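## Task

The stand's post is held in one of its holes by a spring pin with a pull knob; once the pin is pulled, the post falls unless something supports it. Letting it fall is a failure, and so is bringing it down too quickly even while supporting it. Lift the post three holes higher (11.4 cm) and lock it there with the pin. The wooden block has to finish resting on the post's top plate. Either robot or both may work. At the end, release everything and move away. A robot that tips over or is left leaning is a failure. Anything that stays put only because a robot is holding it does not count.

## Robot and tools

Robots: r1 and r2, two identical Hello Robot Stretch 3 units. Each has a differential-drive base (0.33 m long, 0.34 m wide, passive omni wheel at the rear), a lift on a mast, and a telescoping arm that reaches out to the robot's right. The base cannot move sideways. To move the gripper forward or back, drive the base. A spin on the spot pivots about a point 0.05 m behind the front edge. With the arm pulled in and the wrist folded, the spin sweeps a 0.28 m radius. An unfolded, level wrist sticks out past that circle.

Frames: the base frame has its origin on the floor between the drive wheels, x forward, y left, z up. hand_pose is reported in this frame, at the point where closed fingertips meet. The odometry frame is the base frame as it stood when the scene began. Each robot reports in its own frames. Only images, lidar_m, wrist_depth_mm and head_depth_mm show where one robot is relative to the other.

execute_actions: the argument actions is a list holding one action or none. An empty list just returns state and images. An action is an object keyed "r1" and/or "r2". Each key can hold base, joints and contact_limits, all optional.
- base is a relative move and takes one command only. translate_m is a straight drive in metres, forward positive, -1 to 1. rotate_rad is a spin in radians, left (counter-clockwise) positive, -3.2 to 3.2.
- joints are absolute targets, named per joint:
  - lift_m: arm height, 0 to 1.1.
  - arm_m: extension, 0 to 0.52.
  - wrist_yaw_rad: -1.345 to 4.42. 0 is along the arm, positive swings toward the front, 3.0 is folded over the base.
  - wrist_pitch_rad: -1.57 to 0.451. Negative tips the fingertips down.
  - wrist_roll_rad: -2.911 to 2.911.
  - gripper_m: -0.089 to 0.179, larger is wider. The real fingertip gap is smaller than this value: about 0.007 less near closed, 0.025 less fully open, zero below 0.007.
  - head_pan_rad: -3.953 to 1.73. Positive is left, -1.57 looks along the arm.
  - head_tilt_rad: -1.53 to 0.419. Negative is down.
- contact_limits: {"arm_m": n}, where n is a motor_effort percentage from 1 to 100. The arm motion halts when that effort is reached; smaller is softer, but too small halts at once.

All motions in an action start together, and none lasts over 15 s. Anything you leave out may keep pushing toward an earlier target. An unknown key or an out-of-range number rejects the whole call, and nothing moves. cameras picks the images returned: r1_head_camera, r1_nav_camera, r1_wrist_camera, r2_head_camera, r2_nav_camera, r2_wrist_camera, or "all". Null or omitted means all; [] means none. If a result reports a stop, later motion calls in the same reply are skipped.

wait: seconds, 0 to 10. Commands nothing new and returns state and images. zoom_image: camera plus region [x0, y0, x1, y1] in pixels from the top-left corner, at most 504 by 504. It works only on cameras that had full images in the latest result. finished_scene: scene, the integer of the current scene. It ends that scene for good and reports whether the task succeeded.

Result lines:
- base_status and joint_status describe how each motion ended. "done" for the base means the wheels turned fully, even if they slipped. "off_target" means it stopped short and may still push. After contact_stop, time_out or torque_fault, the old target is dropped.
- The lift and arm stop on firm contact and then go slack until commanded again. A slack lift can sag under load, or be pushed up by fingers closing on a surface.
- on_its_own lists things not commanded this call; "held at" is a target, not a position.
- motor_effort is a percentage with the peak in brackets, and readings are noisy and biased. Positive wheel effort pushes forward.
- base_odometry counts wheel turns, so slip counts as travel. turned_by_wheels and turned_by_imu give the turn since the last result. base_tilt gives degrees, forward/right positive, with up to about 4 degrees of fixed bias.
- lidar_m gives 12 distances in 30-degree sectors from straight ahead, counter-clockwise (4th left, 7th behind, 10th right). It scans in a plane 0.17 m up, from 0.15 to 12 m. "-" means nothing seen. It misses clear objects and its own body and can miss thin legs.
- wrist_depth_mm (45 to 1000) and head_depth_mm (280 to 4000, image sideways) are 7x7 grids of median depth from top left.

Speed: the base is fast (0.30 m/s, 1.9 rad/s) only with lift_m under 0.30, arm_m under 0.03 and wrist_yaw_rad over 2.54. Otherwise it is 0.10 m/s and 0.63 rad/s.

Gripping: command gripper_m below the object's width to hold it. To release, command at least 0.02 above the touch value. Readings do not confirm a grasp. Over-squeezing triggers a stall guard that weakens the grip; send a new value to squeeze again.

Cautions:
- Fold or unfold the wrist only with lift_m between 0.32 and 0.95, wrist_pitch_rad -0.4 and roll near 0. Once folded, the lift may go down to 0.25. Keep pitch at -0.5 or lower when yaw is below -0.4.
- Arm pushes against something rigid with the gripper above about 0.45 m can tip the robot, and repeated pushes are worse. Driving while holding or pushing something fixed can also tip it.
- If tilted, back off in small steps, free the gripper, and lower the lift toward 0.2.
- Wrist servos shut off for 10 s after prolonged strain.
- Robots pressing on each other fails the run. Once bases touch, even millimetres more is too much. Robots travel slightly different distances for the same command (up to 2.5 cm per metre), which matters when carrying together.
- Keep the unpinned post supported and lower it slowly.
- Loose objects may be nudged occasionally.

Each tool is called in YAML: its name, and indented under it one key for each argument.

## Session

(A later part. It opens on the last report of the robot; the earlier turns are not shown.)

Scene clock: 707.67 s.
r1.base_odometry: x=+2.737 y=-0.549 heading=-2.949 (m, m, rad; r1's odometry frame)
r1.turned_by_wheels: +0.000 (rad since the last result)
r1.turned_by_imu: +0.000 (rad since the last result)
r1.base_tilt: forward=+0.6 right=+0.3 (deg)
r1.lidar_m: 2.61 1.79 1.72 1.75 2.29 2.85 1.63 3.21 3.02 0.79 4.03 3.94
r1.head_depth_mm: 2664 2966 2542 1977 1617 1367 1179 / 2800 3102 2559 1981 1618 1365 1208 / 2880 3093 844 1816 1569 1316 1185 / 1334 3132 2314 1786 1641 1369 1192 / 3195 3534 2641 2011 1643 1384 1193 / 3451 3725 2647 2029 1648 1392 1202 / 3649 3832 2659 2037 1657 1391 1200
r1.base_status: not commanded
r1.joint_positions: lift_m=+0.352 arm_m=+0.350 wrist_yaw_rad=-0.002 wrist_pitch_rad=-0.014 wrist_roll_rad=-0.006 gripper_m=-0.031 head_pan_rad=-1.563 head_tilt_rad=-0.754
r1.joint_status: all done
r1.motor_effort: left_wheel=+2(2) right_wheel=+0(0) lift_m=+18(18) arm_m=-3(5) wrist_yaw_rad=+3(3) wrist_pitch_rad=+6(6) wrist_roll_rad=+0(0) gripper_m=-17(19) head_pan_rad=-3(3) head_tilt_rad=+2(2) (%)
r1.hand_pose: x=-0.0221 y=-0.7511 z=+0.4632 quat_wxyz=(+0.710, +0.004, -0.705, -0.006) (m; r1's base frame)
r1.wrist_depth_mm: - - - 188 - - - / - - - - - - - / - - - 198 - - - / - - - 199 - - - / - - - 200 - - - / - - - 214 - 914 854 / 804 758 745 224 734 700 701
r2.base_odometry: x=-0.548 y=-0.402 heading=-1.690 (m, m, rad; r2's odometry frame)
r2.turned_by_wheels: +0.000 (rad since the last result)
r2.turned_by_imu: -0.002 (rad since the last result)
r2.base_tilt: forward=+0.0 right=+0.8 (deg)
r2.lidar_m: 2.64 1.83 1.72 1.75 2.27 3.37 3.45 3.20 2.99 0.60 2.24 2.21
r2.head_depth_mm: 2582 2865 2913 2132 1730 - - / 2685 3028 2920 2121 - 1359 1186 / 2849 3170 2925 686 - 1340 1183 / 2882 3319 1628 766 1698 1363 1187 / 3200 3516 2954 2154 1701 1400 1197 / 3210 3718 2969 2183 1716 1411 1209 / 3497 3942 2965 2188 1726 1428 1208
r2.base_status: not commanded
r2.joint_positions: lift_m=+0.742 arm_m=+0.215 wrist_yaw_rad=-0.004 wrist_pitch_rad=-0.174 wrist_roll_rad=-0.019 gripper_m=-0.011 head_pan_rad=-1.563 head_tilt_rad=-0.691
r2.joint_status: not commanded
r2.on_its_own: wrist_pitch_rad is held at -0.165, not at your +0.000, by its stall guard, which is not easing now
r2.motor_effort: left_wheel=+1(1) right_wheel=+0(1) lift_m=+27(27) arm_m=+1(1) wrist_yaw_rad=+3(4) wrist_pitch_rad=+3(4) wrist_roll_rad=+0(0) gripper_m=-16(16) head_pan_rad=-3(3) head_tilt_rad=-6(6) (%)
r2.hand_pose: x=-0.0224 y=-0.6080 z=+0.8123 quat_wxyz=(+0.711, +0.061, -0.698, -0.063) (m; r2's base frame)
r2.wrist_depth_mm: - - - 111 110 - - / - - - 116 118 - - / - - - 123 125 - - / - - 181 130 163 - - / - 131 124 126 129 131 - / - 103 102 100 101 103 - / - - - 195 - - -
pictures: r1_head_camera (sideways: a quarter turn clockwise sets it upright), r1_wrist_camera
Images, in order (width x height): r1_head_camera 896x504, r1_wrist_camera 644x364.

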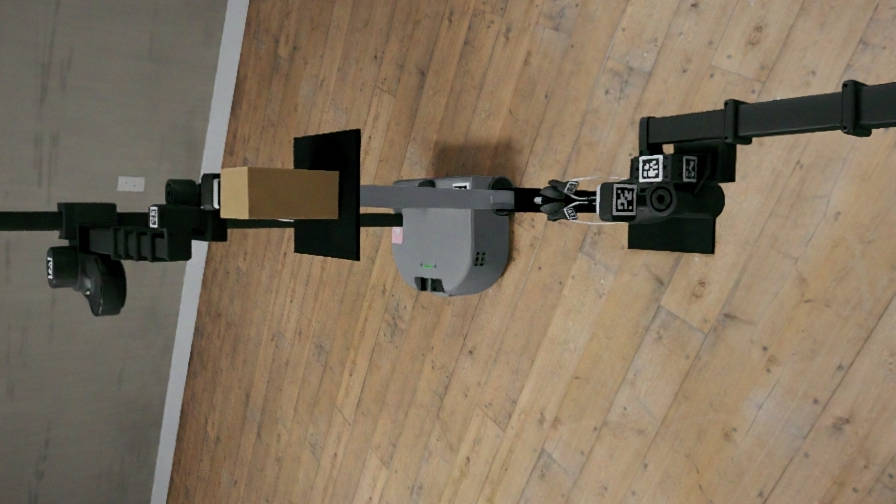

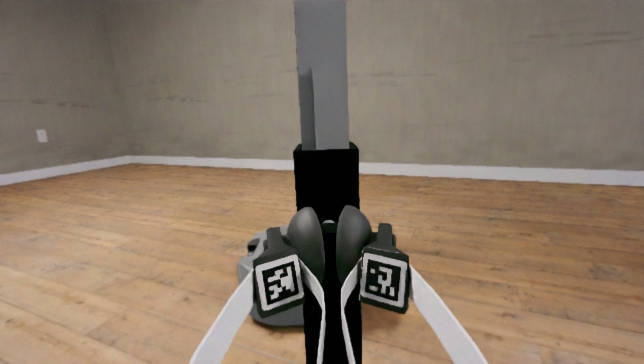

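execute_actions:
  actions:
    - {"r1": {"joints": {"gripper_m": 0.07}}, "r2": {"joints": {"gripper_m": 0.1, "wrist_pitch_rad": 0.0, "lift_m": 0.62}}}
  cameras: []

execute_actions:
  actions:
    - {"r1": {"joints": {"arm_m": 0.37}, "contact_limits": {"arm_m": 15}}, "r2": {"joints": {"arm_m": 0.31, "head_tilt_rad": -0.5}, "contact_limits": {"arm_m": 12}}}
  cameras: ["r2_wrist_camera", "r2_head_camera", "r1_head_camera"]

Scene clock: 770.67 s.
r1.base_odometry: x=+2.737 y=-0.549 heading=-2.949 (m, m, rad; r1's odometry frame)
r1.turned_by_wheels: +0.000 (rad since the last result)
r1.turned_by_imu: +0.000 (rad since the last result)
r1.base_tilt: forward=+0.6 right=+0.3 (deg)
r1.lidar_m: 2.62 1.79 1.71 1.75 2.28 2.85 1.63 3.20 3.01 0.79 4.01 3.95
r1.head_depth_mm: 2668 2960 2546 1994 1614 1364 1176 / 2804 3108 2544 1979 1619 1374 1208 / 2951 3171 843 1824 1540 1312 1188 / 3007 1419 1121 1763 1636 1363 1193 / 3258 3497 2616 2025 1646 1388 1198 / 3457 3702 2647 2036 1653 1391 1197 / 3660 3794 2640 2044 1659 1392 1203
r1.base_status: not commanded
r1.joint_positions: lift_m=+0.352 arm_m=+0.350 wrist_yaw_rad=-0.002 wrist_pitch_rad=-0.019 wrist_roll_rad=-0.006 gripper_m=+0.070 head_pan_rad=-1.563 head_tilt_rad=-0.754
r1.joint_status: all done
r1.motor_effort: left_wheel=+2(2) right_wheel=-1(1) lift_m=+18(18) arm_m=-3(3) wrist_yaw_rad=+3(2) wrist_pitch_rad=+8(8) wrist_roll_rad=+0(0) gripper_m=+0(79) head_pan_rad=-4(3) head_tilt_rad=+1(2) (%)
r1.hand_pose: x=-0.0221 y=-0.7510 z=+0.4620 quat_wxyz=(+0.710, +0.006, -0.705, -0.008) (m; r1's base frame)
r1.wrist_depth_mm: - - - 188 - - - / - - - - - - - / - - - 199 - - - / - - - 198 - - - / - - - 205 - - - / - - - 216 868 922 892 / 764 793 731 222 711 706 701
r2.base_odometry: x=-0.548 y=-0.402 heading=-1.690 (m, m, rad; r2's odometry frame)
r2.turned_by_wheels: +0.000 (rad since the last result)
r2.turned_by_imu: -0.001 (rad since the last result)
r2.base_tilt: forward=+0.0 right=+0.7 (deg)
r2.lidar_m: 2.65 1.83 1.72 1.75 2.27 3.38 3.47 3.20 3.00 0.60 2.24 2.22
r2.head_depth_mm: 2599 2868 2847 2132 1689 1398 1181 / 2690 2977 2884 2145 1695 - 1171 / 2812 3149 2928 699 1687 - 1185 / 2912 3251 1618 768 1661 1401 1189 / 3126 3518 2939 2139 1711 1404 1196 / 3314 3853 3001 2187 1706 1417 1203 / 3526 3928 3022 2198 1726 1420 1208
r2.base_status: not commanded
r2.joint_positions: lift_m=+0.620 arm_m=+0.215 wrist_yaw_rad=-0.002 wrist_pitch_rad=-0.024 wrist_roll_rad=-0.019 gripper_m=+0.100 head_pan_rad=-1.563 head_tilt_rad=-0.691
r2.joint_status: all done
r2.motor_effort: left_wheel=+2(2) right_wheel=-1(1) lift_m=+17(26) arm_m=+1(1) wrist_yaw_rad=+1(3) wrist_pitch_rad=+9(39) wrist_roll_rad=+0(0) gripper_m=+1(87) head_pan_rad=-3(3) head_tilt_rad=-6(6) (%)
r2.hand_pose: x=-0.0220 y=-0.6154 z=+0.7287 quat_wxyz=(+0.714, +0.008, -0.700, -0.009) (m; r2's base frame)
r2.wrist_depth_mm: - - 129 125 121 118 - / - - - 148 - - - / - - - 153 - - - / - - - 157 - - - / - - - 162 - - - / - - - 169 - - - / - - - 175 - - -
pictures: none
No camera images: the call's "cameras" was empty. Leave "cameras" out to get every camera's image.

Scene clock: 772.60 s.
r1.base_odometry: x=+2.737 y=-0.549 heading=-2.949 (m, m, rad; r1's odometry frame)
r1.turned_by_wheels: +0.000 (rad since the last result)
r1.turned_by_imu: +0.000 (rad since the last result)
r1.base_tilt: forward=+0.6 right=+0.3 (deg)
r1.lidar_m: 2.61 1.79 1.71 1.75 2.28 2.85 1.63 3.21 3.01 0.79 4.01 3.96
r1.head_depth_mm: 2656 2950 2550 1964 1613 1368 1179 / 2817 3052 2567 1996 1627 1379 1203 / 2912 3163 844 1764 1583 1316 1186 / 3038 1422 1072 1762 1637 1367 1190 / 3273 3512 2625 2023 1647 1387 1196 / 3406 3675 2635 2032 1651 1392 1198 / 3644 3790 2643 2034 1656 1397 1204
r1.base_status: not commanded
r1.joint_positions: lift_m=+0.352 arm_m=+0.370 wrist_yaw_rad=-0.002 wrist_pitch_rad=-0.019 wrist_roll_rad=-0.006 gripper_m=+0.070 head_pan_rad=-1.563 head_tilt_rad=-0.754
r1.joint_status: all done
r1.motor_effort: left_wheel=+2(1) right_wheel=-1(1) lift_m=+18(18) arm_m=+4(3) wrist_yaw_rad=+2(3) wrist_pitch_rad=+8(8) wrist_roll_rad=+0(0) gripper_m=+0(0) head_pan_rad=-3(3) head_tilt_rad=+1(1) (%)
r1.contact_limits: arm_m 15 (drawing in: default 26, maximum 43; extending or still: default 36, maximum 59)
r1.hand_pose: x=-0.0221 y=-0.7704 z=+0.4620 quat_wxyz=(+0.710, +0.006, -0.705, -0.008) (m; r1's base frame)
r1.wrist_depth_mm: - - - 168 - - - / - - - 174 - - - / - - - 178 - - - / - - - 177 - - - / - - - 182 - - - / - - - 193 868 907 886 / 790 777 744 201 724 710 699
r2.base_odometry: x=-0.548 y=-0.402 heading=-1.690 (m, m, rad; r2's odometry frame)
r2.turned_by_wheels: +0.000 (rad since the last result)
r2.turned_by_imu: -0.001 (rad since the last result)
r2.base_tilt: forward=+0.0 right=+0.8 (deg)
r2.lidar_m: 2.66 1.83 1.72 1.75 2.28 3.38 3.43 3.21 2.99 0.61 2.23 2.22
r2.head_depth_mm: 2580 2742 3006 2850 2092 1609 1315 / 2728 2911 3157 2864 2061 1716 1243 / 2770 3062 3410 2931 681 - 1253 / 2884 3170 3516 1655 755 1621 1293 / 3136 3410 3806 2790 2078 1614 1330 / 3318 3607 - 2957 2099 1634 1334 / 3453 3880 - 3005 2126 1638 1336
r2.base_status: not commanded
r2.joint_positions: lift_m=+0.620 arm_m=+0.310 wrist_yaw_rad=-0.001 wrist_pitch_rad=-0.024 wrist_roll_rad=-0.019 gripper_m=+0.100 head_pan_rad=-1.563 head_tilt_rad=-0.508
r2.joint_status: all done
r2.motor_effort: left_wheel=+1(1) right_wheel=-1(1) lift_m=+17(17) arm_m=+3(4) wrist_yaw_rad=+1(1) wrist_pitch_rad=+9(8) wrist_roll_rad=+0(0) gripper_m=+0(0) head_pan_rad=-2(3) head_tilt_rad=+4(26) (%)
r2.contact_limits: arm_m 12 (drawing in: default 16, maximum 26; extending or still: default 21, maximum 35)
r2.hand_pose: x=-0.0217 y=-0.7102 z=+0.7288 quat_wxyz=(+0.714, +0.008, -0.700, -0.009) (m; r2's base frame)
r2.wrist_depth_mm: - - 130 54 54 119 - / - - - 56 55 - - / - - - 57 57 - - / - - - 59 59 - - / - - - 61 61 - - / - - - 63 63 - - / - - - 65 65 - -
pictures: r1_head_camera (sideways: a quarter turn clockwise sets it upright), r2_head_camera (sideways: a quarter turn clockwise sets it upright), r2_wrist_camera
Images, in order (width x height): r1_head_camera 896x504, r2_head_camera 896x504, r2_wrist_camera 644x364.

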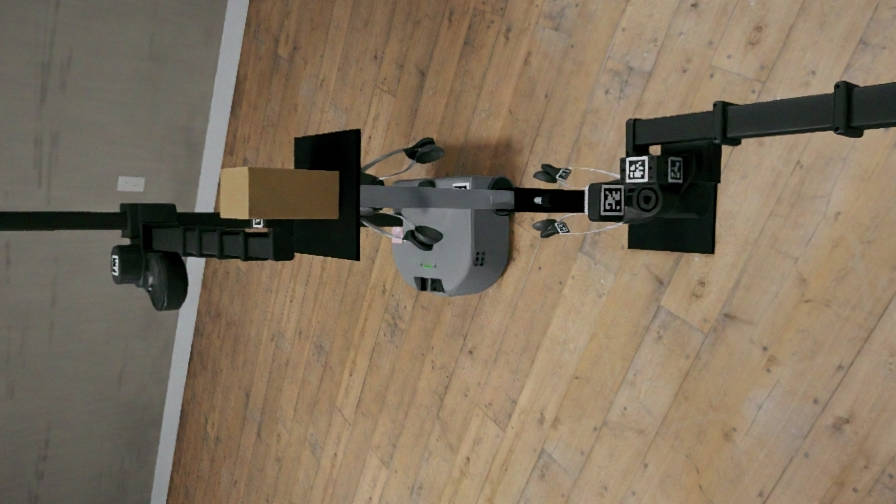

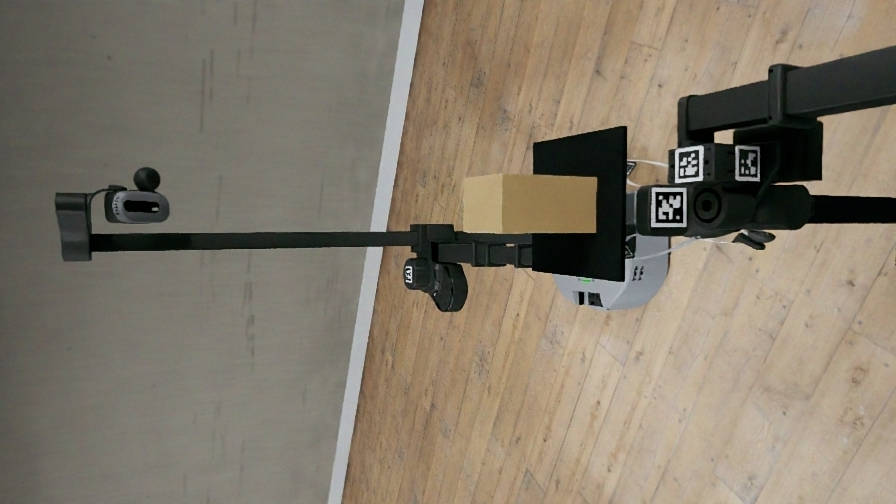

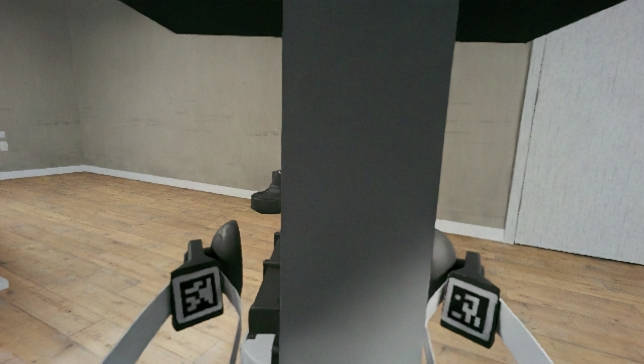

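execute_actions:
  actions:
    - {"r1": {"joints": {"gripper_m": -0.032}}, "r2": {"joints": {"arm_m": 0.335}, "contact_limits": {"arm_m": 10}}}
  cameras: []

execute_actions:
  actions:
    - {"r2": {"joints": {"lift_m": 0.636}}}
  cameras: ["r2_head_camera", "r1_wrist_camera"]

Scene clock: 783.60 s.
r1.base_odometry: x=+2.737 y=-0.549 heading=-2.949 (m, m, rad; r1's odometry frame)
r1.turned_by_wheels: +0.000 (rad since the last result)
r1.turned_by_imu: +0.000 (rad since the last result)
r1.base_tilt: forward=+0.6 right=+0.2 (deg)
r1.lidar_m: 2.62 1.79 1.71 1.75 2.28 2.85 1.63 3.20 3.02 0.79 4.02 3.96
r1.head_depth_mm: 2670 2958 2555 1976 1612 1366 1178 / 2796 3081 2577 1993 1624 1386 1207 / 2923 3196 844 1815 1591 1312 1188 / 3009 1418 1026 1760 1636 1371 1190 / 3252 3485 2619 2021 1634 1385 1196 / 3433 3669 2644 2044 1655 1390 1198 / 3673 3828 2663 2038 1659 1400 1203
r1.base_status: not commanded
r1.joint_positions: lift_m=+0.352 arm_m=+0.370 wrist_yaw_rad=-0.002 wrist_pitch_rad=-0.017 wrist_roll_rad=-0.006 gripper_m=-0.031 head_pan_rad=-1.563 head_tilt_rad=-0.754
r1.joint_status: all done
r1.motor_effort: left_wheel=+1(2) right_wheel=-1(1) lift_m=+18(18) arm_m=-1(4) wrist_yaw_rad=+3(3) wrist_pitch_rad=+7(8) wrist_roll_rad=+0(0) gripper_m=-20(95) head_pan_rad=-3(3) head_tilt_rad=+2(2) (%)
r1.hand_pose: x=-0.0221 y=-0.7709 z=+0.4626 quat_wxyz=(+0.710, +0.005, -0.705, -0.007) (m; r1's base frame)
r1.wrist_depth_mm: - - - 168 - - - / - - - 172 - - - / - - - 180 - - - / - - - 177 - - - / - - - 179 - - - / - - - 192 - 943 908 / 762 786 737 200 730 714 701
r2.base_odometry: x=-0.548 y=-0.402 heading=-1.690 (m, m, rad; r2's odometry frame)
r2.turned_by_wheels: +0.000 (rad since the last result)
r2.turned_by_imu: -0.001 (rad since the last result)
r2.base_tilt: forward=+0.1 right=+0.7 (deg)
r2.lidar_m: 2.65 1.82 1.72 1.75 2.26 3.37 3.44 3.20 2.99 0.60 2.25 2.22
r2.head_depth_mm: 2587 2807 3029 2856 2066 1610 1334 / 2685 2893 3163 2850 2081 1677 1282 / 2790 3041 3323 2913 676 - 1256 / 2896 3183 3567 1662 756 1614 1294 / 3131 3433 3851 3005 2095 1617 1324 / 3318 3639 3881 2919 2089 1625 1329 / 3524 3894 - 2972 2097 1634 1338
r2.base_status: not commanded
r2.joint_positions: lift_m=+0.620 arm_m=+0.330 wrist_yaw_rad=-0.002 wrist_pitch_rad=-0.025 wrist_roll_rad=-0.019 gripper_m=+0.100 head_pan_rad=-1.563 head_tilt_rad=-0.507
r2.joint_status: arm_m contact_stop (moved +0.021 of +0.025)
r2.on_its_own: arm_m is slack since a contact_stop, until your next command for it (your +0.335 is given up)
r2.motor_effort: left_wheel=+0(2) right_wheel=+0(1) lift_m=+17(17) arm_m=+0(10) wrist_yaw_rad=+2(3) wrist_pitch_rad=+9(11) wrist_roll_rad=+0(0) gripper_m=+1(0) head_pan_rad=-2(3) head_tilt_rad=+4(4) (%)
r2.contact_limits: arm_m 10 (drawing in: default 16, maximum 26; extending or still: default 21, maximum 35)
r2.hand_pose: x=-0.0220 y=-0.7308 z=+0.7285 quat_wxyz=(+0.714, +0.008, -0.700, -0.010) (m; r2's base frame)
r2.wrist_depth_mm: - - - - - 118 - / - - - - - - - / - - - - - - - / - - - - - - - / - - - - - - - / - - - - - - - / - - - - - - -
pictures: none
No camera images: the call's "cameras" was empty. Leave "cameras" out to get every camera's image.

not run: a stop came earlier in this reply.

execute_actions:
  actions:
    - {"r2": {"joints": {"arm_m": 0.325, "lift_m": 0.636}}}
  cameras: ["r2_head_camera", "r1_wrist_camera"]

execute_actions:
  actions:
    - {"r2": {"joints": {"lift_m": 0.644}}}
  cameras: ["r2_head_camera"]

Scene clock: 790.53 s.
r1.base_odometry: x=+2.737 y=-0.549 heading=-2.949 (m, m, rad; r1's odometry frame)
r1.turned_by_wheels: +0.000 (rad since the last result)
r1.turned_by_imu: +0.000 (rad since the last result)
r1.base_tilt: forward=+0.7 right=+0.3 (deg)
r1.lidar_m: 2.62 1.79 1.71 1.74 2.29 2.85 1.63 3.20 3.02 0.79 4.03 3.96
r1.head_depth_mm: 2669 2983 2547 1966 1611 1361 1175 / 2786 3088 2551 1990 1618 1383 1205 / 2938 3176 843 1762 1588 1318 1188 / 2988 1408 990 1756 1643 1370 1190 / 3269 3497 2615 2021 1641 1389 1195 / 3428 3733 2655 2028 1649 1392 1196 / 3600 3786 2652 2045 1662 1399 1201
r1.base_status: not commanded
r1.joint_positions: lift_m=+0.352 arm_m=+0.370 wrist_yaw_rad=-0.002 wrist_pitch_rad=-0.016 wrist_roll_rad=-0.006 gripper_m=-0.031 head_pan_rad=-1.563 head_tilt_rad=-0.754
r1.joint_status: not commanded
r1.motor_effort: left_wheel=+1(0) right_wheel=-1(0) lift_m=+18(18) arm_m=-1(1) wrist_yaw_rad=+3(3) wrist_pitch_rad=+7(7) wrist_roll_rad=+0(0) gripper_m=-20(20) head_pan_rad=-3(4) head_tilt_rad=+2(2) (%)
r1.hand_pose: x=-0.0221 y=-0.7709 z=+0.4626 quat_wxyz=(+0.710, +0.005, -0.705, -0.007) (m; r1's base frame)
r1.wrist_depth_mm: - - - 167 - - - / - - - 173 - - - / - - - 179 - - - / - - - 177 - - - / - - - 180 - - - / - - - 193 - 925 880 / 788 769 759 200 719 708 690
r2.base_odometry: x=-0.548 y=-0.402 heading=-1.690 (m, m, rad; r2's odometry frame)
r2.turned_by_wheels: +0.000 (rad since the last result)
r2.turned_by_imu: -0.001 (rad since the last result)
r2.base_tilt: forward=+0.0 right=+0.7 (deg)
r2.lidar_m: 2.65 1.83 1.72 1.75 2.27 3.38 3.46 3.22 3.00 0.60 2.24 2.22
r2.head_depth_mm: 2585 2750 3000 2928 2057 1613 1331 / 2684 2900 3124 2898 2071 1710 1285 / 2763 3020 3311 2933 678 - 1259 / 2898 3227 3472 1668 753 1620 1291 / 3151 3379 3799 2922 2077 1625 1326 / 3250 3644 3982 2992 2084 1641 1329 / 3491 3783 - 2999 2100 1641 1325
r2.base_status: not commanded
r2.joint_positions: lift_m=+0.635 arm_m=+0.325 wrist_yaw_rad=-0.002 wrist_pitch_rad=-0.039 wrist_roll_rad=-0.018 gripper_m=+0.100 head_pan_rad=-1.563 head_tilt_rad=-0.507
r2.joint_status: all done
r2.motor_effort: left_wheel=+1(1) right_wheel=-1(1) lift_m=+33(35) arm_m=-1(2) wrist_yaw_rad=+0(2) wrist_pitch_rad=+14(15) wrist_roll_rad=+0(0) gripper_m=+0(1) head_pan_rad=-2(2) head_tilt_rad=+3(3) (%)
r2.hand_pose: x=-0.0219 y=-0.7252 z=+0.7401 quat_wxyz=(+0.714, +0.014, -0.700, -0.014) (m; r2's base frame)
r2.wrist_depth_mm: - 99 96 - - 86 85 / - - - - - - - / - - - - - - - / - - - - - - - / - - - 46 45 - - / - - - 47 46 - - / - - - 49 48 - -
pictures: r1_wrist_camera, r2_head_camera (sideways: a quarter turn clockwise sets it upright)
Images, in order (width x height): r1_wrist_camera 644x364, r2_head_camera 896x504.

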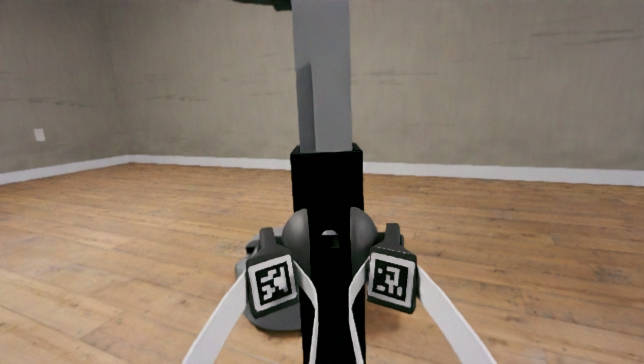

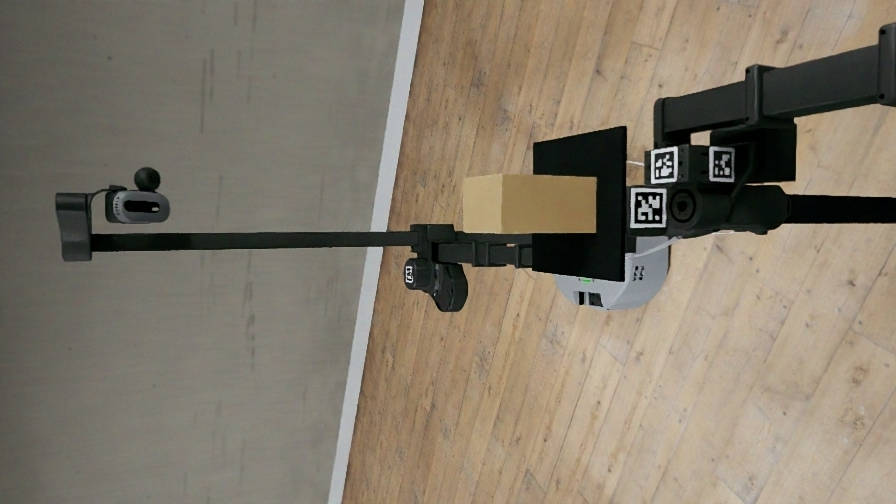

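Scene clock: 791.73 s.
r1.base_odometry: x=+2.737 y=-0.549 heading=-2.949 (m, m, rad; r1's odometry frame)
r1.turned_by_wheels: +0.000 (rad since the last result)
r1.turned_by_imu: +0.000 (rad since the last result)
r1.base_tilt: forward=+0.6 right=+0.3 (deg)
r1.lidar_m: 2.61 1.79 1.72 1.75 2.27 2.85 1.63 3.22 3.01 0.79 4.00 3.93
r1.head_depth_mm: 2650 2936 2542 1973 1611 1363 1178 / 2779 3083 2543 1972 1622 1385 1206 / 2931 3190 841 1749 1598 1318 1188 / 2995 1406 995 1759 1641 1373 1189 / 3240 3531 2597 2015 1647 1386 1193 / 3420 3716 2637 2022 1648 1390 1196 / 3651 3836 2652 2037 1661 1392 1204
r1.base_status: not commanded
r1.joint_positions: lift_m=+0.352 arm_m=+0.370 wrist_yaw_rad=-0.002 wrist_pitch_rad=-0.016 wrist_roll_rad=-0.006 gripper_m=-0.031 head_pan_rad=-1.563 head_tilt_rad=-0.754
r1.joint_status: not commanded
r1.motor_effort: left_wheel=+1(1) right_wheel=+0(0) lift_m=+18(18) arm_m=-1(1) wrist_yaw_rad=+3(3) wrist_pitch_rad=+7(7) wrist_roll_rad=+0(0) gripper_m=-20(20) head_pan_rad=-3(3) head_tilt_rad=+3(2) (%)
r1.hand_pose: x=-0.0221 y=-0.7709 z=+0.4626 quat_wxyz=(+0.710, +0.005, -0.705, -0.007) (m; r1's base frame)
r1.wrist_depth_mm: - - - 167 - - - / - - - 172 - - - / - - - 179 - - - / - - - 177 - - - / - - - 181 - - - / - - - 192 - 903 882 / 783 772 761 199 707 707 703
r2.base_odometry: x=-0.548 y=-0.402 heading=-1.690 (m, m, rad; r2's odometry frame)
r2.turned_by_wheels: +0.000 (rad since the last result)
r2.turned_by_imu: +0.000 (rad since the last result)
r2.base_tilt: forward=+0.0 right=+0.8 (deg)
r2.lidar_m: 2.66 1.83 1.72 1.75 2.27 3.38 3.45 3.22 3.00 0.60 2.24 2.22
r2.head_depth_mm: 2596 2767 2985 2898 2051 1597 1352 / 2674 2885 3218 2955 2058 1709 1287 / 2770 3051 3327 2911 678 - 1276 / 2892 3233 3545 1664 752 1622 1292 / 3110 3383 3704 2916 2088 1623 1325 / 3245 3611 3980 2981 2111 1614 1336 / 3473 3874 - 2987 2124 1615 1337
r2.base_status: not commanded
r2.joint_positions: lift_m=+0.638 arm_m=+0.324 wrist_yaw_rad=-0.002 wrist_pitch_rad=-0.050 wrist_roll_rad=-0.016 gripper_m=+0.100 head_pan_rad=-1.563 head_tilt_rad=-0.507
r2.joint_status: lift_m contact_stop (moved +0.003 of +0.009)
r2.on_its_own: lift_m is slack since a contact_stop, until your next command for it (your +0.644 is given up)
r2.motor_effort: left_wheel=+0(1) right_wheel=+0(1) lift_m=+23(44) arm_m=+4(4) wrist_yaw_rad=+0(1) wrist_pitch_rad=+17(28) wrist_roll_rad=-1(1) gripper_m=+0(0) head_pan_rad=-2(3) head_tilt_rad=+3(4) (%)
r2.hand_pose: x=-0.0219 y=-0.7241 z=+0.7400 quat_wxyz=(+0.713, +0.017, -0.701, -0.018) (m; r2's base frame)
r2.wrist_depth_mm: - 104 101 - - 91 89 / - - - - - - - / - - - - - - - / - - - - - - - / - - - 46 46 - - / - - - 47 47 - - / - - - 49 49 - -
pictures: r2_head_camera (sideways: a quarter turn clockwise sets it upright)
Images, in order (width x height): r2_head_camera 896x504.

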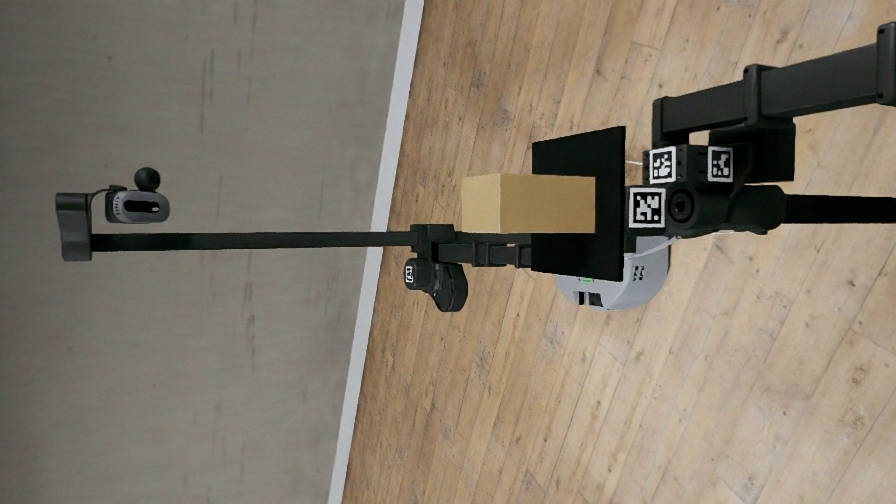

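execute_actions:
  actions:
    - {"r2": {"joints": {"lift_m": 0.637}}}
  cameras: []

execute_actions:
  actions:
    - {"r1": {"joints": {"arm_m": 0.35}}}
  cameras: ["r1_head_camera", "r1_wrist_camera"]

Scene clock: 802.17 s.
r1.base_odometry: x=+2.737 y=-0.549 heading=-2.949 (m, m, rad; r1's odometry frame)
r1.turned_by_wheels: +0.000 (rad since the last result)
r1.turned_by_imu: +0.000 (rad since the last result)
r1.base_tilt: forward=+0.6 right=+0.3 (deg)
r1.lidar_m: 2.61 1.79 1.71 1.75 2.29 2.86 1.63 3.18 3.02 0.79 4.02 3.94
r1.head_depth_mm: 2657 2944 2544 1990 1616 1363 1181 / 2792 3077 2550 1973 1619 1384 1207 / 2903 3178 841 1745 1587 1319 1185 / 2986 1407 994 1763 1640 1369 1190 / 3224 3532 2629 2021 1644 1387 1194 / 3435 3707 2624 2032 1652 1391 1203 / 3662 3818 2659 2041 1662 1400 1203
r1.base_status: not commanded
r1.joint_positions: lift_m=+0.352 arm_m=+0.370 wrist_yaw_rad=-0.002 wrist_pitch_rad=-0.016 wrist_roll_rad=-0.006 gripper_m=-0.031 head_pan_rad=-1.563 head_tilt_rad=-0.754
r1.joint_status: not commanded
r1.motor_effort: left_wheel=+0(2) right_wheel=+0(0) lift_m=+18(18) arm_m=-1(1) wrist_yaw_rad=+3(4) wrist_pitch_rad=+7(7) wrist_roll_rad=+0(0) gripper_m=-20(20) head_pan_rad=-3(4) head_tilt_rad=+3(2) (%)
r1.hand_pose: x=-0.0221 y=-0.7709 z=+0.4626 quat_wxyz=(+0.710, +0.005, -0.705, -0.007) (m; r1's base frame)
r1.wrist_depth_mm: - - - 167 - - - / - - - 172 - - - / - - - 180 - - - / - - - 175 - - - / - - - 180 - - - / - - - 192 - 898 915 / 790 796 753 199 718 736 697
r2.base_odometry: x=-0.548 y=-0.402 heading=-1.690 (m, m, rad; r2's odometry frame)
r2.turned_by_wheels: +0.000 (rad since the last result)
r2.turned_by_imu: -0.001 (rad since the last result)
r2.base_tilt: forward=+0.0 right=+0.8 (deg)
r2.lidar_m: 2.65 1.83 1.72 1.75 2.27 3.38 3.45 3.22 2.99 0.61 2.24 2.22
r2.head_depth_mm: 2590 2744 2960 2853 2094 1599 1353 / 2692 2895 3146 2879 2067 1710 1286 / 2804 3050 3381 2912 677 - 1258 / 2896 3228 3464 1651 749 1609 1296 / 3088 3444 3789 2968 2089 1622 1328 / 3294 3598 3925 2964 2097 1632 1326 / 3505 3817 - 2989 2105 1634 1327
r2.base_status: not commanded
r2.joint_positions: lift_m=+0.637 arm_m=+0.324 wrist_yaw_rad=-0.001 wrist_pitch_rad=-0.047 wrist_roll_rad=-0.016 gripper_m=+0.100 head_pan_rad=-1.563 head_tilt_rad=-0.507
r2.joint_status: all done
r2.motor_effort: left_wheel=+0(0) right_wheel=+0(1) lift_m=+30(30) arm_m=+4(4) wrist_yaw_rad=+1(1) wrist_pitch_rad=+16(17) wrist_roll_rad=-1(1) gripper_m=+0(0) head_pan_rad=-3(3) head_tilt_rad=+4(3) (%)
r2.hand_pose: x=-0.0218 y=-0.7242 z=+0.7390 quat_wxyz=(+0.713, +0.017, -0.701, -0.017) (m; r2's base frame)
r2.wrist_depth_mm: - 103 99 - - 90 88 / - - - - - - - / - - - - - - - / - - - - - - - / - - - 46 46 - - / - - - 47 47 - - / - - - 49 49 - -
pictures: none
No camera images: the call's "cameras" was empty. Leave "cameras" out to get every camera's image.

Scene clock: 803.20 s.
r1.base_odometry: x=+2.737 y=-0.549 heading=-2.949 (m, m, rad; r1's odometry frame)
r1.turned_by_wheels: +0.000 (rad since the last result)
r1.turned_by_imu: +0.000 (rad since the last result)
r1.base_tilt: forward=+0.6 right=+0.3 (deg)
r1.lidar_m: 2.61 1.79 1.71 1.74 2.28 2.85 1.63 3.21 3.02 0.79 4.02 3.95
r1.head_depth_mm: 2663 2954 2530 1974 1607 1360 1177 / 2794 3075 2534 1975 1620 1369 1207 / 2916 3184 844 1757 1563 1314 1182 / 2989 1411 993 1749 1639 1370 1191 / 3252 3534 2613 2024 1648 1387 1193 / 3437 3700 2648 2043 1659 1390 1199 / 3624 3842 2655 2036 1662 1395 1202
r1.base_status: not commanded
r1.joint_positions: lift_m=+0.352 arm_m=+0.350 wrist_yaw_rad=-0.002 wrist_pitch_rad=-0.014 wrist_roll_rad=-0.006 gripper_m=-0.031 head_pan_rad=-1.563 head_tilt_rad=-0.754
r1.joint_status: all done
r1.motor_effort: left_wheel=+1(1) right_wheel=-1(0) lift_m=+18(18) arm_m=-3(9) wrist_yaw_rad=+3(3) wrist_pitch_rad=+6(7) wrist_roll_rad=+0(0) gripper_m=-18(20) head_pan_rad=-3(4) head_tilt_rad=+2(2) (%)
r1.hand_pose: x=-0.0221 y=-0.7511 z=+0.4633 quat_wxyz=(+0.710, +0.004, -0.705, -0.006) (m; r1's base frame)
r1.wrist_depth_mm: - - - 188 - - - / - - - - - - - / - - - 200 - - - / - - - 198 - - - / - - - 202 - - - / - - - 214 - 927 884 / 792 761 745 222 727 734 722
r2.base_odometry: x=-0.548 y=-0.402 heading=-1.690 (m, m, rad; r2's odometry frame)
r2.turned_by_wheels: +0.000 (rad since the last result)
r2.turned_by_imu: +0.000 (rad since the last result)
r2.base_tilt: forward=+0.0 right=+0.8 (deg)
r2.lidar_m: 2.66 1.82 1.72 1.75 2.27 3.37 3.45 3.19 2.99 0.60 2.24 2.22
r2.head_depth_mm: 2562 2771 2972 2924 2068 1599 1349 / 2689 2917 3195 2893 2060 1717 1286 / 2820 3052 3344 2933 676 - 1256 / 2897 3161 3431 1653 754 1614 1294 / 3102 3463 3795 2923 2098 1619 1330 / 3327 3647 3979 2958 2098 1643 1328 / 3461 3913 - 2985 2118 1634 1331
r2.base_status: not commanded
r2.joint_positions: lift_m=+0.637 arm_m=+0.324 wrist_yaw_rad=-0.001 wrist_pitch_rad=-0.047 wrist_roll_rad=-0.016 gripper_m=+0.100 head_pan_rad=-1.563 head_tilt_rad=-0.507
r2.joint_status: not commanded
r2.motor_effort: left_wheel=+0(0) right_wheel=+0(0) lift_m=+30(30) arm_m=+5(4) wrist_yaw_rad=+1(0) wrist_pitch_rad=+17(17) wrist_roll_rad=-1(1) gripper_m=+1(1) head_pan_rad=-3(3) head_tilt_rad=+4(4) (%)
r2.hand_pose: x=-0.0218 y=-0.7242 z=+0.7390 quat_wxyz=(+0.713, +0.017, -0.701, -0.017) (m; r2's base frame)
r2.wrist_depth_mm: - 103 99 - - 90 88 / - - - - - - - / - - - - - - - / - - - - - - - / - - - 46 46 - - / - - - 47 47 - - / - - - 49 49 - -
pictures: r1_head_camera (sideways: a quarter turn clockwise sets it upright), r1_wrist_camera
Images, in order (width x height): r1_head_camera 896x504, r1_wrist_camera 644x364.

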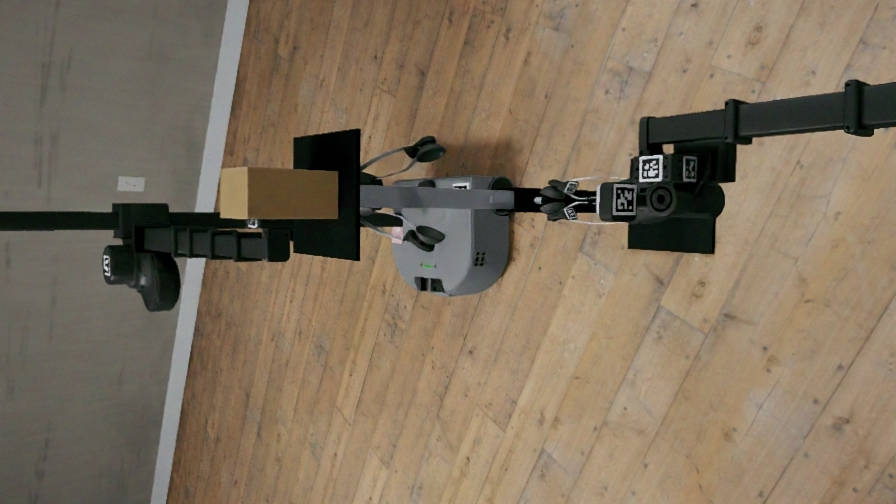

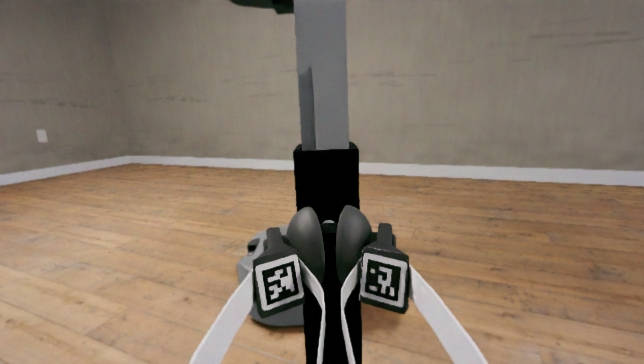

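execute_actions:
  actions:
    - {"r1": {"base": {"translate_m": -0.3}, "joints": {"gripper_m": 0.06, "wrist_yaw_rad": 1.57, "head_pan_rad": -1.2}}}
  cameras: ["r1_head_camera", "r1_wrist_camera"]

Scene clock: 843.63 s.
r1.base_odometry: x=+3.032 y=-0.492 heading=-2.949 (m, m, rad; r1's odometry frame)
r1.turned_by_wheels: +0.000 (rad since the last result)
r1.turned_by_imu: -0.002 (rad since the last result)
r1.base_tilt: forward=+0.7 right=+0.3 (deg)
r1.lidar_m: 2.81 1.96 1.84 1.88 2.45 2.53 1.33 3.06 2.90 1.42 0.83 4.21
r1.head_depth_mm: 2955 3201 2558 1981 1621 1427 1176 / 3123 1595 2378 1825 1626 1394 1184 / 3542 1412 885 1712 1551 1369 1190 / 3959 3740 2412 1961 1637 1349 1187 / - 3762 2651 2019 1648 1389 1197 / - 3757 2656 2027 1654 1388 1201 / - 3833 2679 2044 1658 1393 1205
r1.base_status: done
r1.joint_positions: lift_m=+0.352 arm_m=+0.350 wrist_yaw_rad=+1.567 wrist_pitch_rad=-0.020 wrist_roll_rad=-0.006 gripper_m=+0.060 head_pan_rad=-1.207 head_tilt_rad=-0.753
r1.joint_status: all done
r1.motor_effort: left_wheel=+2(26) right_wheel=-1(29) lift_m=+18(18) arm_m=+0(3) wrist_yaw_rad=+3(100) wrist_pitch_rad=+9(9) wrist_roll_rad=+0(0) gripper_m=+0(80) head_pan_rad=+4(30) head_tilt_rad=+2(2) (%)
r1.hand_pose: x=+0.2343 y=-0.4960 z=+0.4617 quat_wxyz=(+0.508, +0.503, -0.494, +0.496) (m; r1's base frame)
r1.wrist_depth_mm: - - - - - - - / - - - - - - - / - - - - - - - / - - - - - - - / - - - - - - - / - - - 944 882 921 867 / 790 772 747 744 720 703 690
r2.base_odometry: x=-0.548 y=-0.402 heading=-1.690 (m, m, rad; r2's odometry frame)
r2.turned_by_wheels: +0.000 (rad since the last result)
r2.turned_by_imu: -0.002 (rad since the last result)
r2.base_tilt: forward=+0.1 right=+0.8 (deg)
r2.lidar_m: 2.64 1.83 1.72 1.76 2.27 3.39 3.46 3.21 2.99 0.60 2.24 2.22
r2.head_depth_mm: 2549 2753 2996 2901 2051 1597 1352 / 2703 2929 3143 2952 2088 1722 1282 / 2826 3071 3341 2941 678 - 1256 / 3012 3236 3547 2943 752 1567 1293 / 3055 3399 3715 2621 1836 1581 1326 / 3247 3539 3932 1681 1275 1576 1332 / 3557 3876 - 2962 2103 1629 1333
r2.base_status: not commanded
r2.joint_positions: lift_m=+0.637 arm_m=+0.324 wrist_yaw_rad=-0.001 wrist_pitch_rad=-0.047 wrist_roll_rad=-0.016 gripper_m=+0.100 head_pan_rad=-1.563 head_tilt_rad=-0.507
r2.joint_status: not commanded
r2.motor_effort: left_wheel=+0(1) right_wheel=+0(0) lift_m=+31(30) arm_m=+4(4) wrist_yaw_rad=+1(0) wrist_pitch_rad=+16(16) wrist_roll_rad=-1(1) gripper_m=+1(1) head_pan_rad=-3(2) head_tilt_rad=+4(4) (%)
r2.hand_pose: x=-0.0218 y=-0.7242 z=+0.7390 quat_wxyz=(+0.713, +0.017, -0.701, -0.017) (m; r2's base frame)
r2.wrist_depth_mm: - 103 99 - - 90 88 / - - - - - - - / - - - - - - - / - - - - - - - / - - - 46 46 - - / 466 - - 47 47 - - / 413 420 495 49 49 - -
pictures: r1_head_camera (sideways: a quarter turn clockwise sets it upright), r1_wrist_camera
Images, in order (width x height): r1_head_camera 896x504, r1_wrist_camera 644x364.

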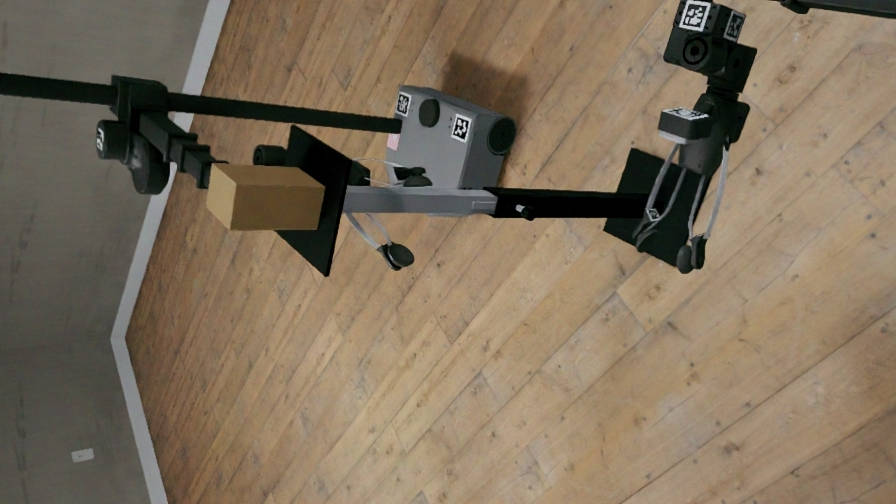

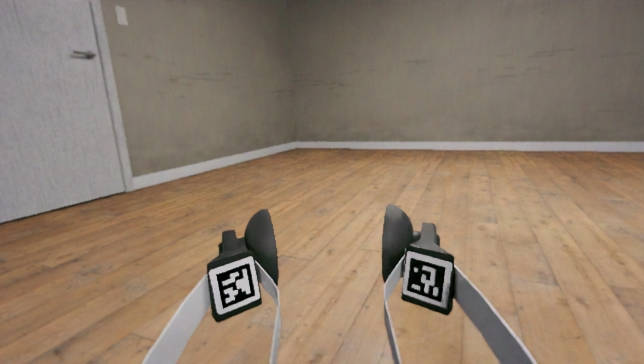

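execute_actions:
  actions:
    - {"r1": {"joints": {"gripper_m": 0.05, "wrist_yaw_rad": 1.0, "arm_m": 0.469, "head_pan_rad": -1.25}}}
  cameras: ["r1_head_camera", "r1_wrist_camera"]

Scene clock: 902.23 s.
r1.base_odometry: x=+3.032 y=-0.492 heading=-2.949 (m, m, rad; r1's odometry frame)
r1.turned_by_wheels: +0.000 (rad since the last result)
r1.turned_by_imu: +0.000 (rad since the last result)
r1.base_tilt: forward=+0.6 right=+0.3 (deg)
r1.lidar_m: 2.82 1.95 1.84 1.88 2.45 2.54 1.33 3.07 2.90 1.42 0.83 4.21
r1.head_depth_mm: 2920 3156 2556 1981 1656 1352 1193 / 3028 3095 2469 1876 1713 1371 1182 / 3399 1419 988 1753 1588 1379 1188 / 3797 3724 927 1886 1597 1379 1190 / - 3734 2628 2020 1649 1383 1194 / - 3788 2658 2029 1653 1393 1199 / - 3817 2664 2054 1665 1398 1200
r1.base_status: not commanded
r1.joint_positions: lift_m=+0.352 arm_m=+0.469 wrist_yaw_rad=+1.002 wrist_pitch_rad=-0.020 wrist_roll_rad=-0.006 gripper_m=+0.050 head_pan_rad=-1.243 head_tilt_rad=-0.753
r1.joint_status: all done
r1.motor_effort: left_wheel=+2(2) right_wheel=-1(1) lift_m=+19(18) arm_m=+4(5) wrist_yaw_rad=-3(6) wrist_pitch_rad=+9(9) wrist_roll_rad=+0(0) gripper_m=+0(46) head_pan_rad=-3(8) head_tilt_rad=+2(2) (%)
r1.hand_pose: x=+0.1941 y=-0.7514 z=+0.4617 quat_wxyz=(+0.626, +0.345, -0.614, +0.334) (m; r1's base frame)
r1.wrist_depth_mm: - - - 228 - - - / - - - 234 - - - / - - - 239 - - - / - - - 241 - - - / - - - 248 - - - / - - - 264 - 678 628 / 769 772 762 279 733 599 536
r2.base_odometry: x=-0.548 y=-0.402 heading=-1.690 (m, m, rad; r2's odometry frame)
r2.turned_by_wheels: +0.000 (rad since the last result)
r2.turned_by_imu: -0.001 (rad since the last result)
r2.base_tilt: forward=+0.0 right=+0.8 (deg)
r2.lidar_m: 2.65 1.83 1.72 1.75 2.28 3.39 3.47 3.21 2.99 0.61 2.24 2.22
r2.head_depth_mm: 2563 2747 2993 2888 2071 1606 1349 / 2686 2904 3136 2908 2068 1711 1284 / 2804 3019 3308 2931 677 - 1254 / 2970 3224 3532 2976 753 1619 1296 / 3109 3410 3766 2658 1861 1527 1324 / 3213 3611 3938 1685 1700 1480 1322 / 3516 3880 - 2948 2120 1577 1327
r2.base_status: not commanded
r2.joint_positions: lift_m=+0.637 arm_m=+0.324 wrist_yaw_rad=-0.001 wrist_pitch_rad=-0.047 wrist_roll_rad=-0.016 gripper_m=+0.100 head_pan_rad=-1.563 head_tilt_rad=-0.507
r2.joint_status: not commanded
r2.motor_effort: left_wheel=+0(1) right_wheel=-1(1) lift_m=+30(30) arm_m=+4(4) wrist_yaw_rad=+1(1) wrist_pitch_rad=+17(17) wrist_roll_rad=-1(1) gripper_m=+0(0) head_pan_rad=-3(3) head_tilt_rad=+3(4) (%)
r2.hand_pose: x=-0.0218 y=-0.7242 z=+0.7390 quat_wxyz=(+0.713, +0.017, -0.701, -0.017) (m; r2's base frame)
r2.wrist_depth_mm: - 103 99 - - 90 88 / - - - - - - - / - - - - - - - / - - - - - - - / - - - 46 46 - - / 497 - - 47 47 - - / - - 913 49 49 - -
pictures: r1_head_camera (sideways: a quarter turn clockwise sets it upright), r1_wrist_camera
Images, in order (width x height): r1_head_camera 896x504, r1_wrist_camera 644x364.

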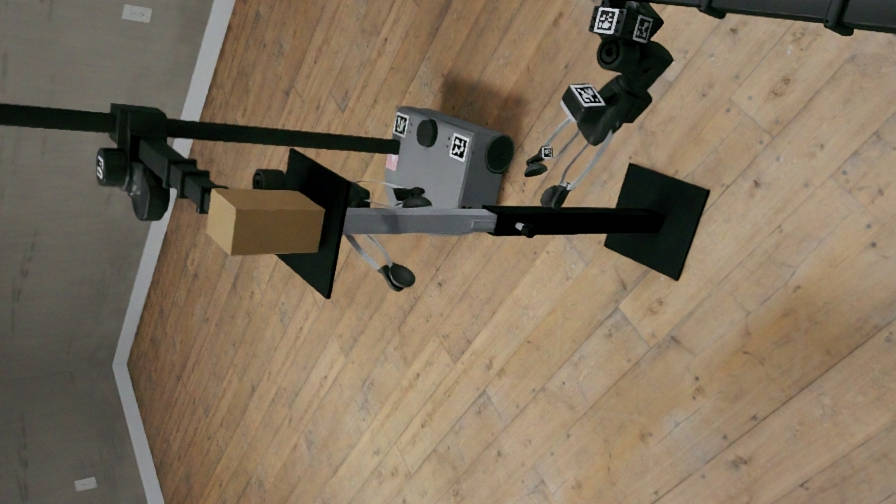

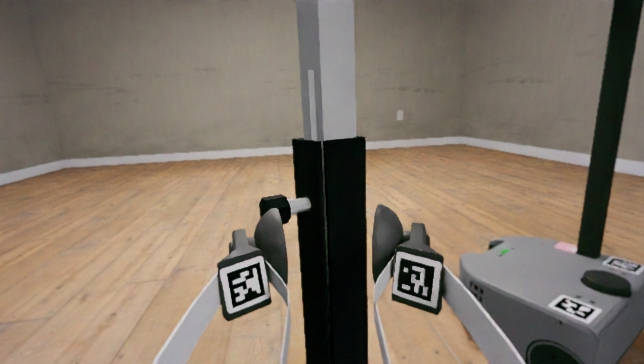

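execute_actions:
  actions: []

Scene clock: 928.10 s.
r1.base_odometry: x=+3.032 y=-0.492 heading=-2.949 (m, m, rad; r1's odometry frame)
r1.turned_by_wheels: +0.000 (rad since the last result)
r1.turned_by_imu: +0.000 (rad since the last result)
r1.base_tilt: forward=+0.5 right=+0.2 (deg)
r1.lidar_m: 2.81 1.96 1.84 1.88 2.45 2.54 1.33 3.07 2.90 1.42 0.83 4.22
r1.head_depth_mm: 2901 3135 2547 1979 1659 1344 1191 / 3049 3104 2453 1877 1712 1372 1181 / 3392 1418 993 1752 1589 1374 1187 / 3797 3693 928 1909 1601 1385 1196 / - 3758 2630 2030 1650 1388 1197 / - 3812 2649 2038 1655 1388 1197 / - 3871 2662 2043 1663 1394 1200
r1.base_status: not commanded
r1.joint_positions: lift_m=+0.352 arm_m=+0.469 wrist_yaw_rad=+1.002 wrist_pitch_rad=-0.020 wrist_roll_rad=-0.006 gripper_m=+0.050 head_pan_rad=-1.243 head_tilt_rad=-0.753
r1.joint_status: all done
r1.motor_effort: left_wheel=+1(2) right_wheel=-1(1) lift_m=+18(18) arm_m=+4(5) wrist_yaw_rad=-3(6) wrist_pitch_rad=+9(9) wrist_roll_rad=+0(0) gripper_m=-1(46) head_pan_rad=-4(8) head_tilt_rad=+2(2) (%)
r1.hand_pose: x=+0.1941 y=-0.7514 z=+0.4617 quat_wxyz=(+0.626, +0.345, -0.614, +0.334) (m; r1's base frame)
r1.wrist_depth_mm: - - - 227 - - - / - - - 233 - - - / - - - 238 - - - / - - - 243 - - - / - - - 252 - - - / - - - 265 - 649 622 / 796 775 740 278 721 605 552
r2.base_odometry: x=-0.548 y=-0.402 heading=-1.690 (m, m, rad; r2's odometry frame)
r2.turned_by_wheels: +0.000 (rad since the last result)
r2.turned_by_imu: -0.001 (rad since the last result)
r2.base_tilt: forward=+0.0 right=+0.8 (deg)
r2.lidar_m: 2.65 1.83 1.72 1.75 2.27 3.39 3.46 3.21 2.99 0.60 2.24 2.22
r2.head_depth_mm: 2592 2761 3002 2854 2036 1613 1347 / 2684 2830 3180 2871 2060 1724 1287 / 2784 3058 3351 2913 677 - 1261 / 2964 3233 3478 2903 753 1617 1288 / 3102 3459 3700 2668 1845 1525 1329 / 3232 3538 3951 1679 1688 1480 1335 / 3445 3791 - 2956 2110 1587 1334
r2.base_status: not commanded
r2.joint_positions: lift_m=+0.637 arm_m=+0.324 wrist_yaw_rad=-0.001 wrist_pitch_rad=-0.047 wrist_roll_rad=-0.016 gripper_m=+0.100 head_pan_rad=-1.563 head_tilt_rad=-0.507
r2.joint_status: not commanded
r2.motor_effort: left_wheel=+0(1) right_wheel=-1(1) lift_m=+30(30) arm_m=+3(4) wrist_yaw_rad=+1(1) wrist_pitch_rad=+17(17) wrist_roll_rad=-1(1) gripper_m=+0(0) head_pan_rad=-2(3) head_tilt_rad=+3(4) (%)
r2.hand_pose: x=-0.0218 y=-0.7242 z=+0.7390 quat_wxyz=(+0.713, +0.017, -0.701, -0.017) (m; r2's base frame)
r2.wrist_depth_mm: - 103 100 - - 90 88 / - - - - - - - / - - - - - - - / - - - - - - - / - - - 46 46 - - / 493 - - 47 47 - - / - - 921 49 49 - -
pictures: r1_head_camera (sideways: a quarter turn clockwise sets it upright), r1_nav_camera (sideways: a quarter turn counterclockwise sets it upright), r1_wrist_camera, r2_head_camera (sideways: a quarter turn clockwise sets it upright), r2_nav_camera (sideways: a quarter turn counterclockwise sets it upright), r2_wrist_camera
Images, in order (width x height): r1_head_camera 896x504, r1_nav_camera 672x504, r1_wrist_camera 644x364, r2_head_camera 896x504, r2_nav_camera 672x504, r2_wrist_camera 644x364.

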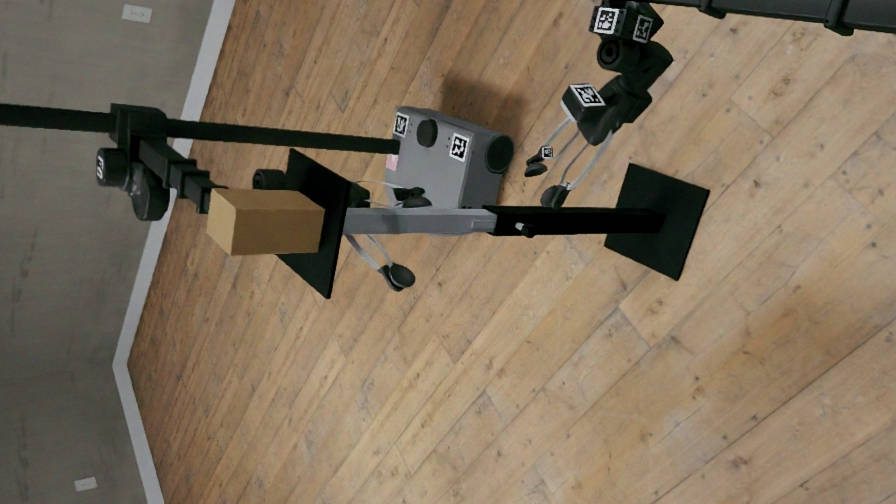

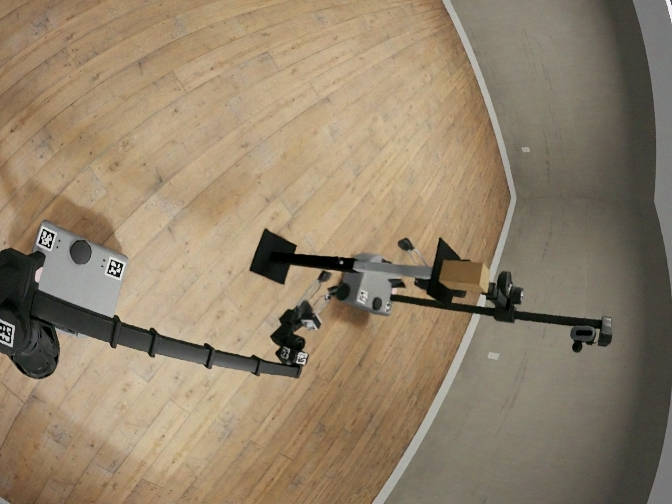

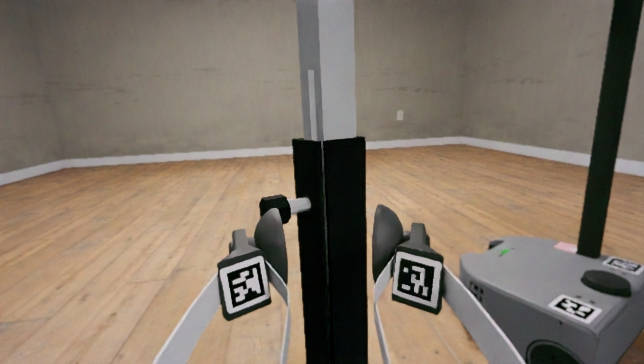

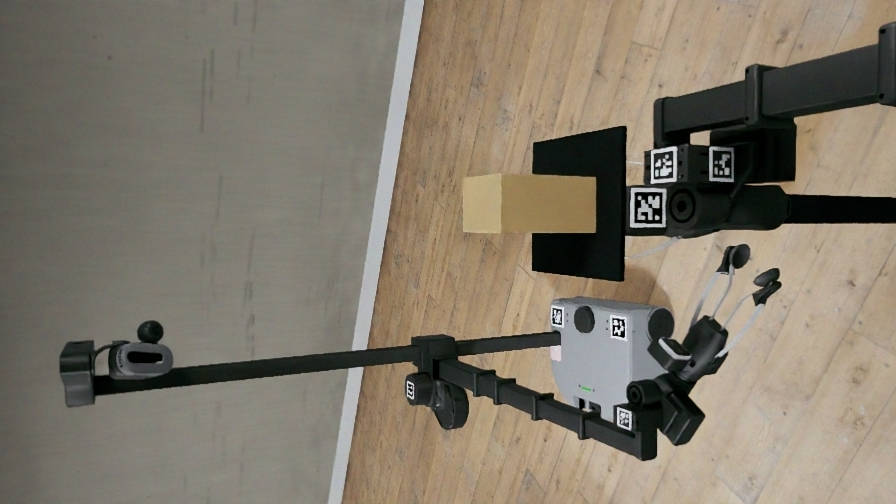

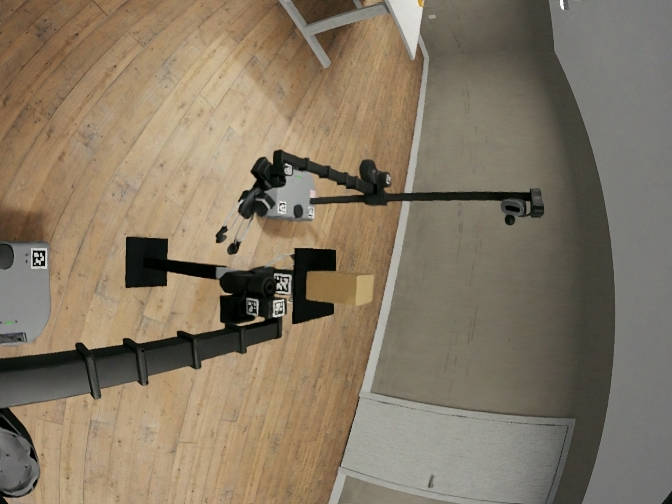

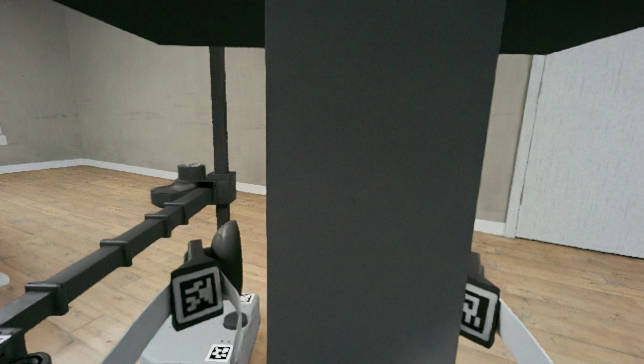

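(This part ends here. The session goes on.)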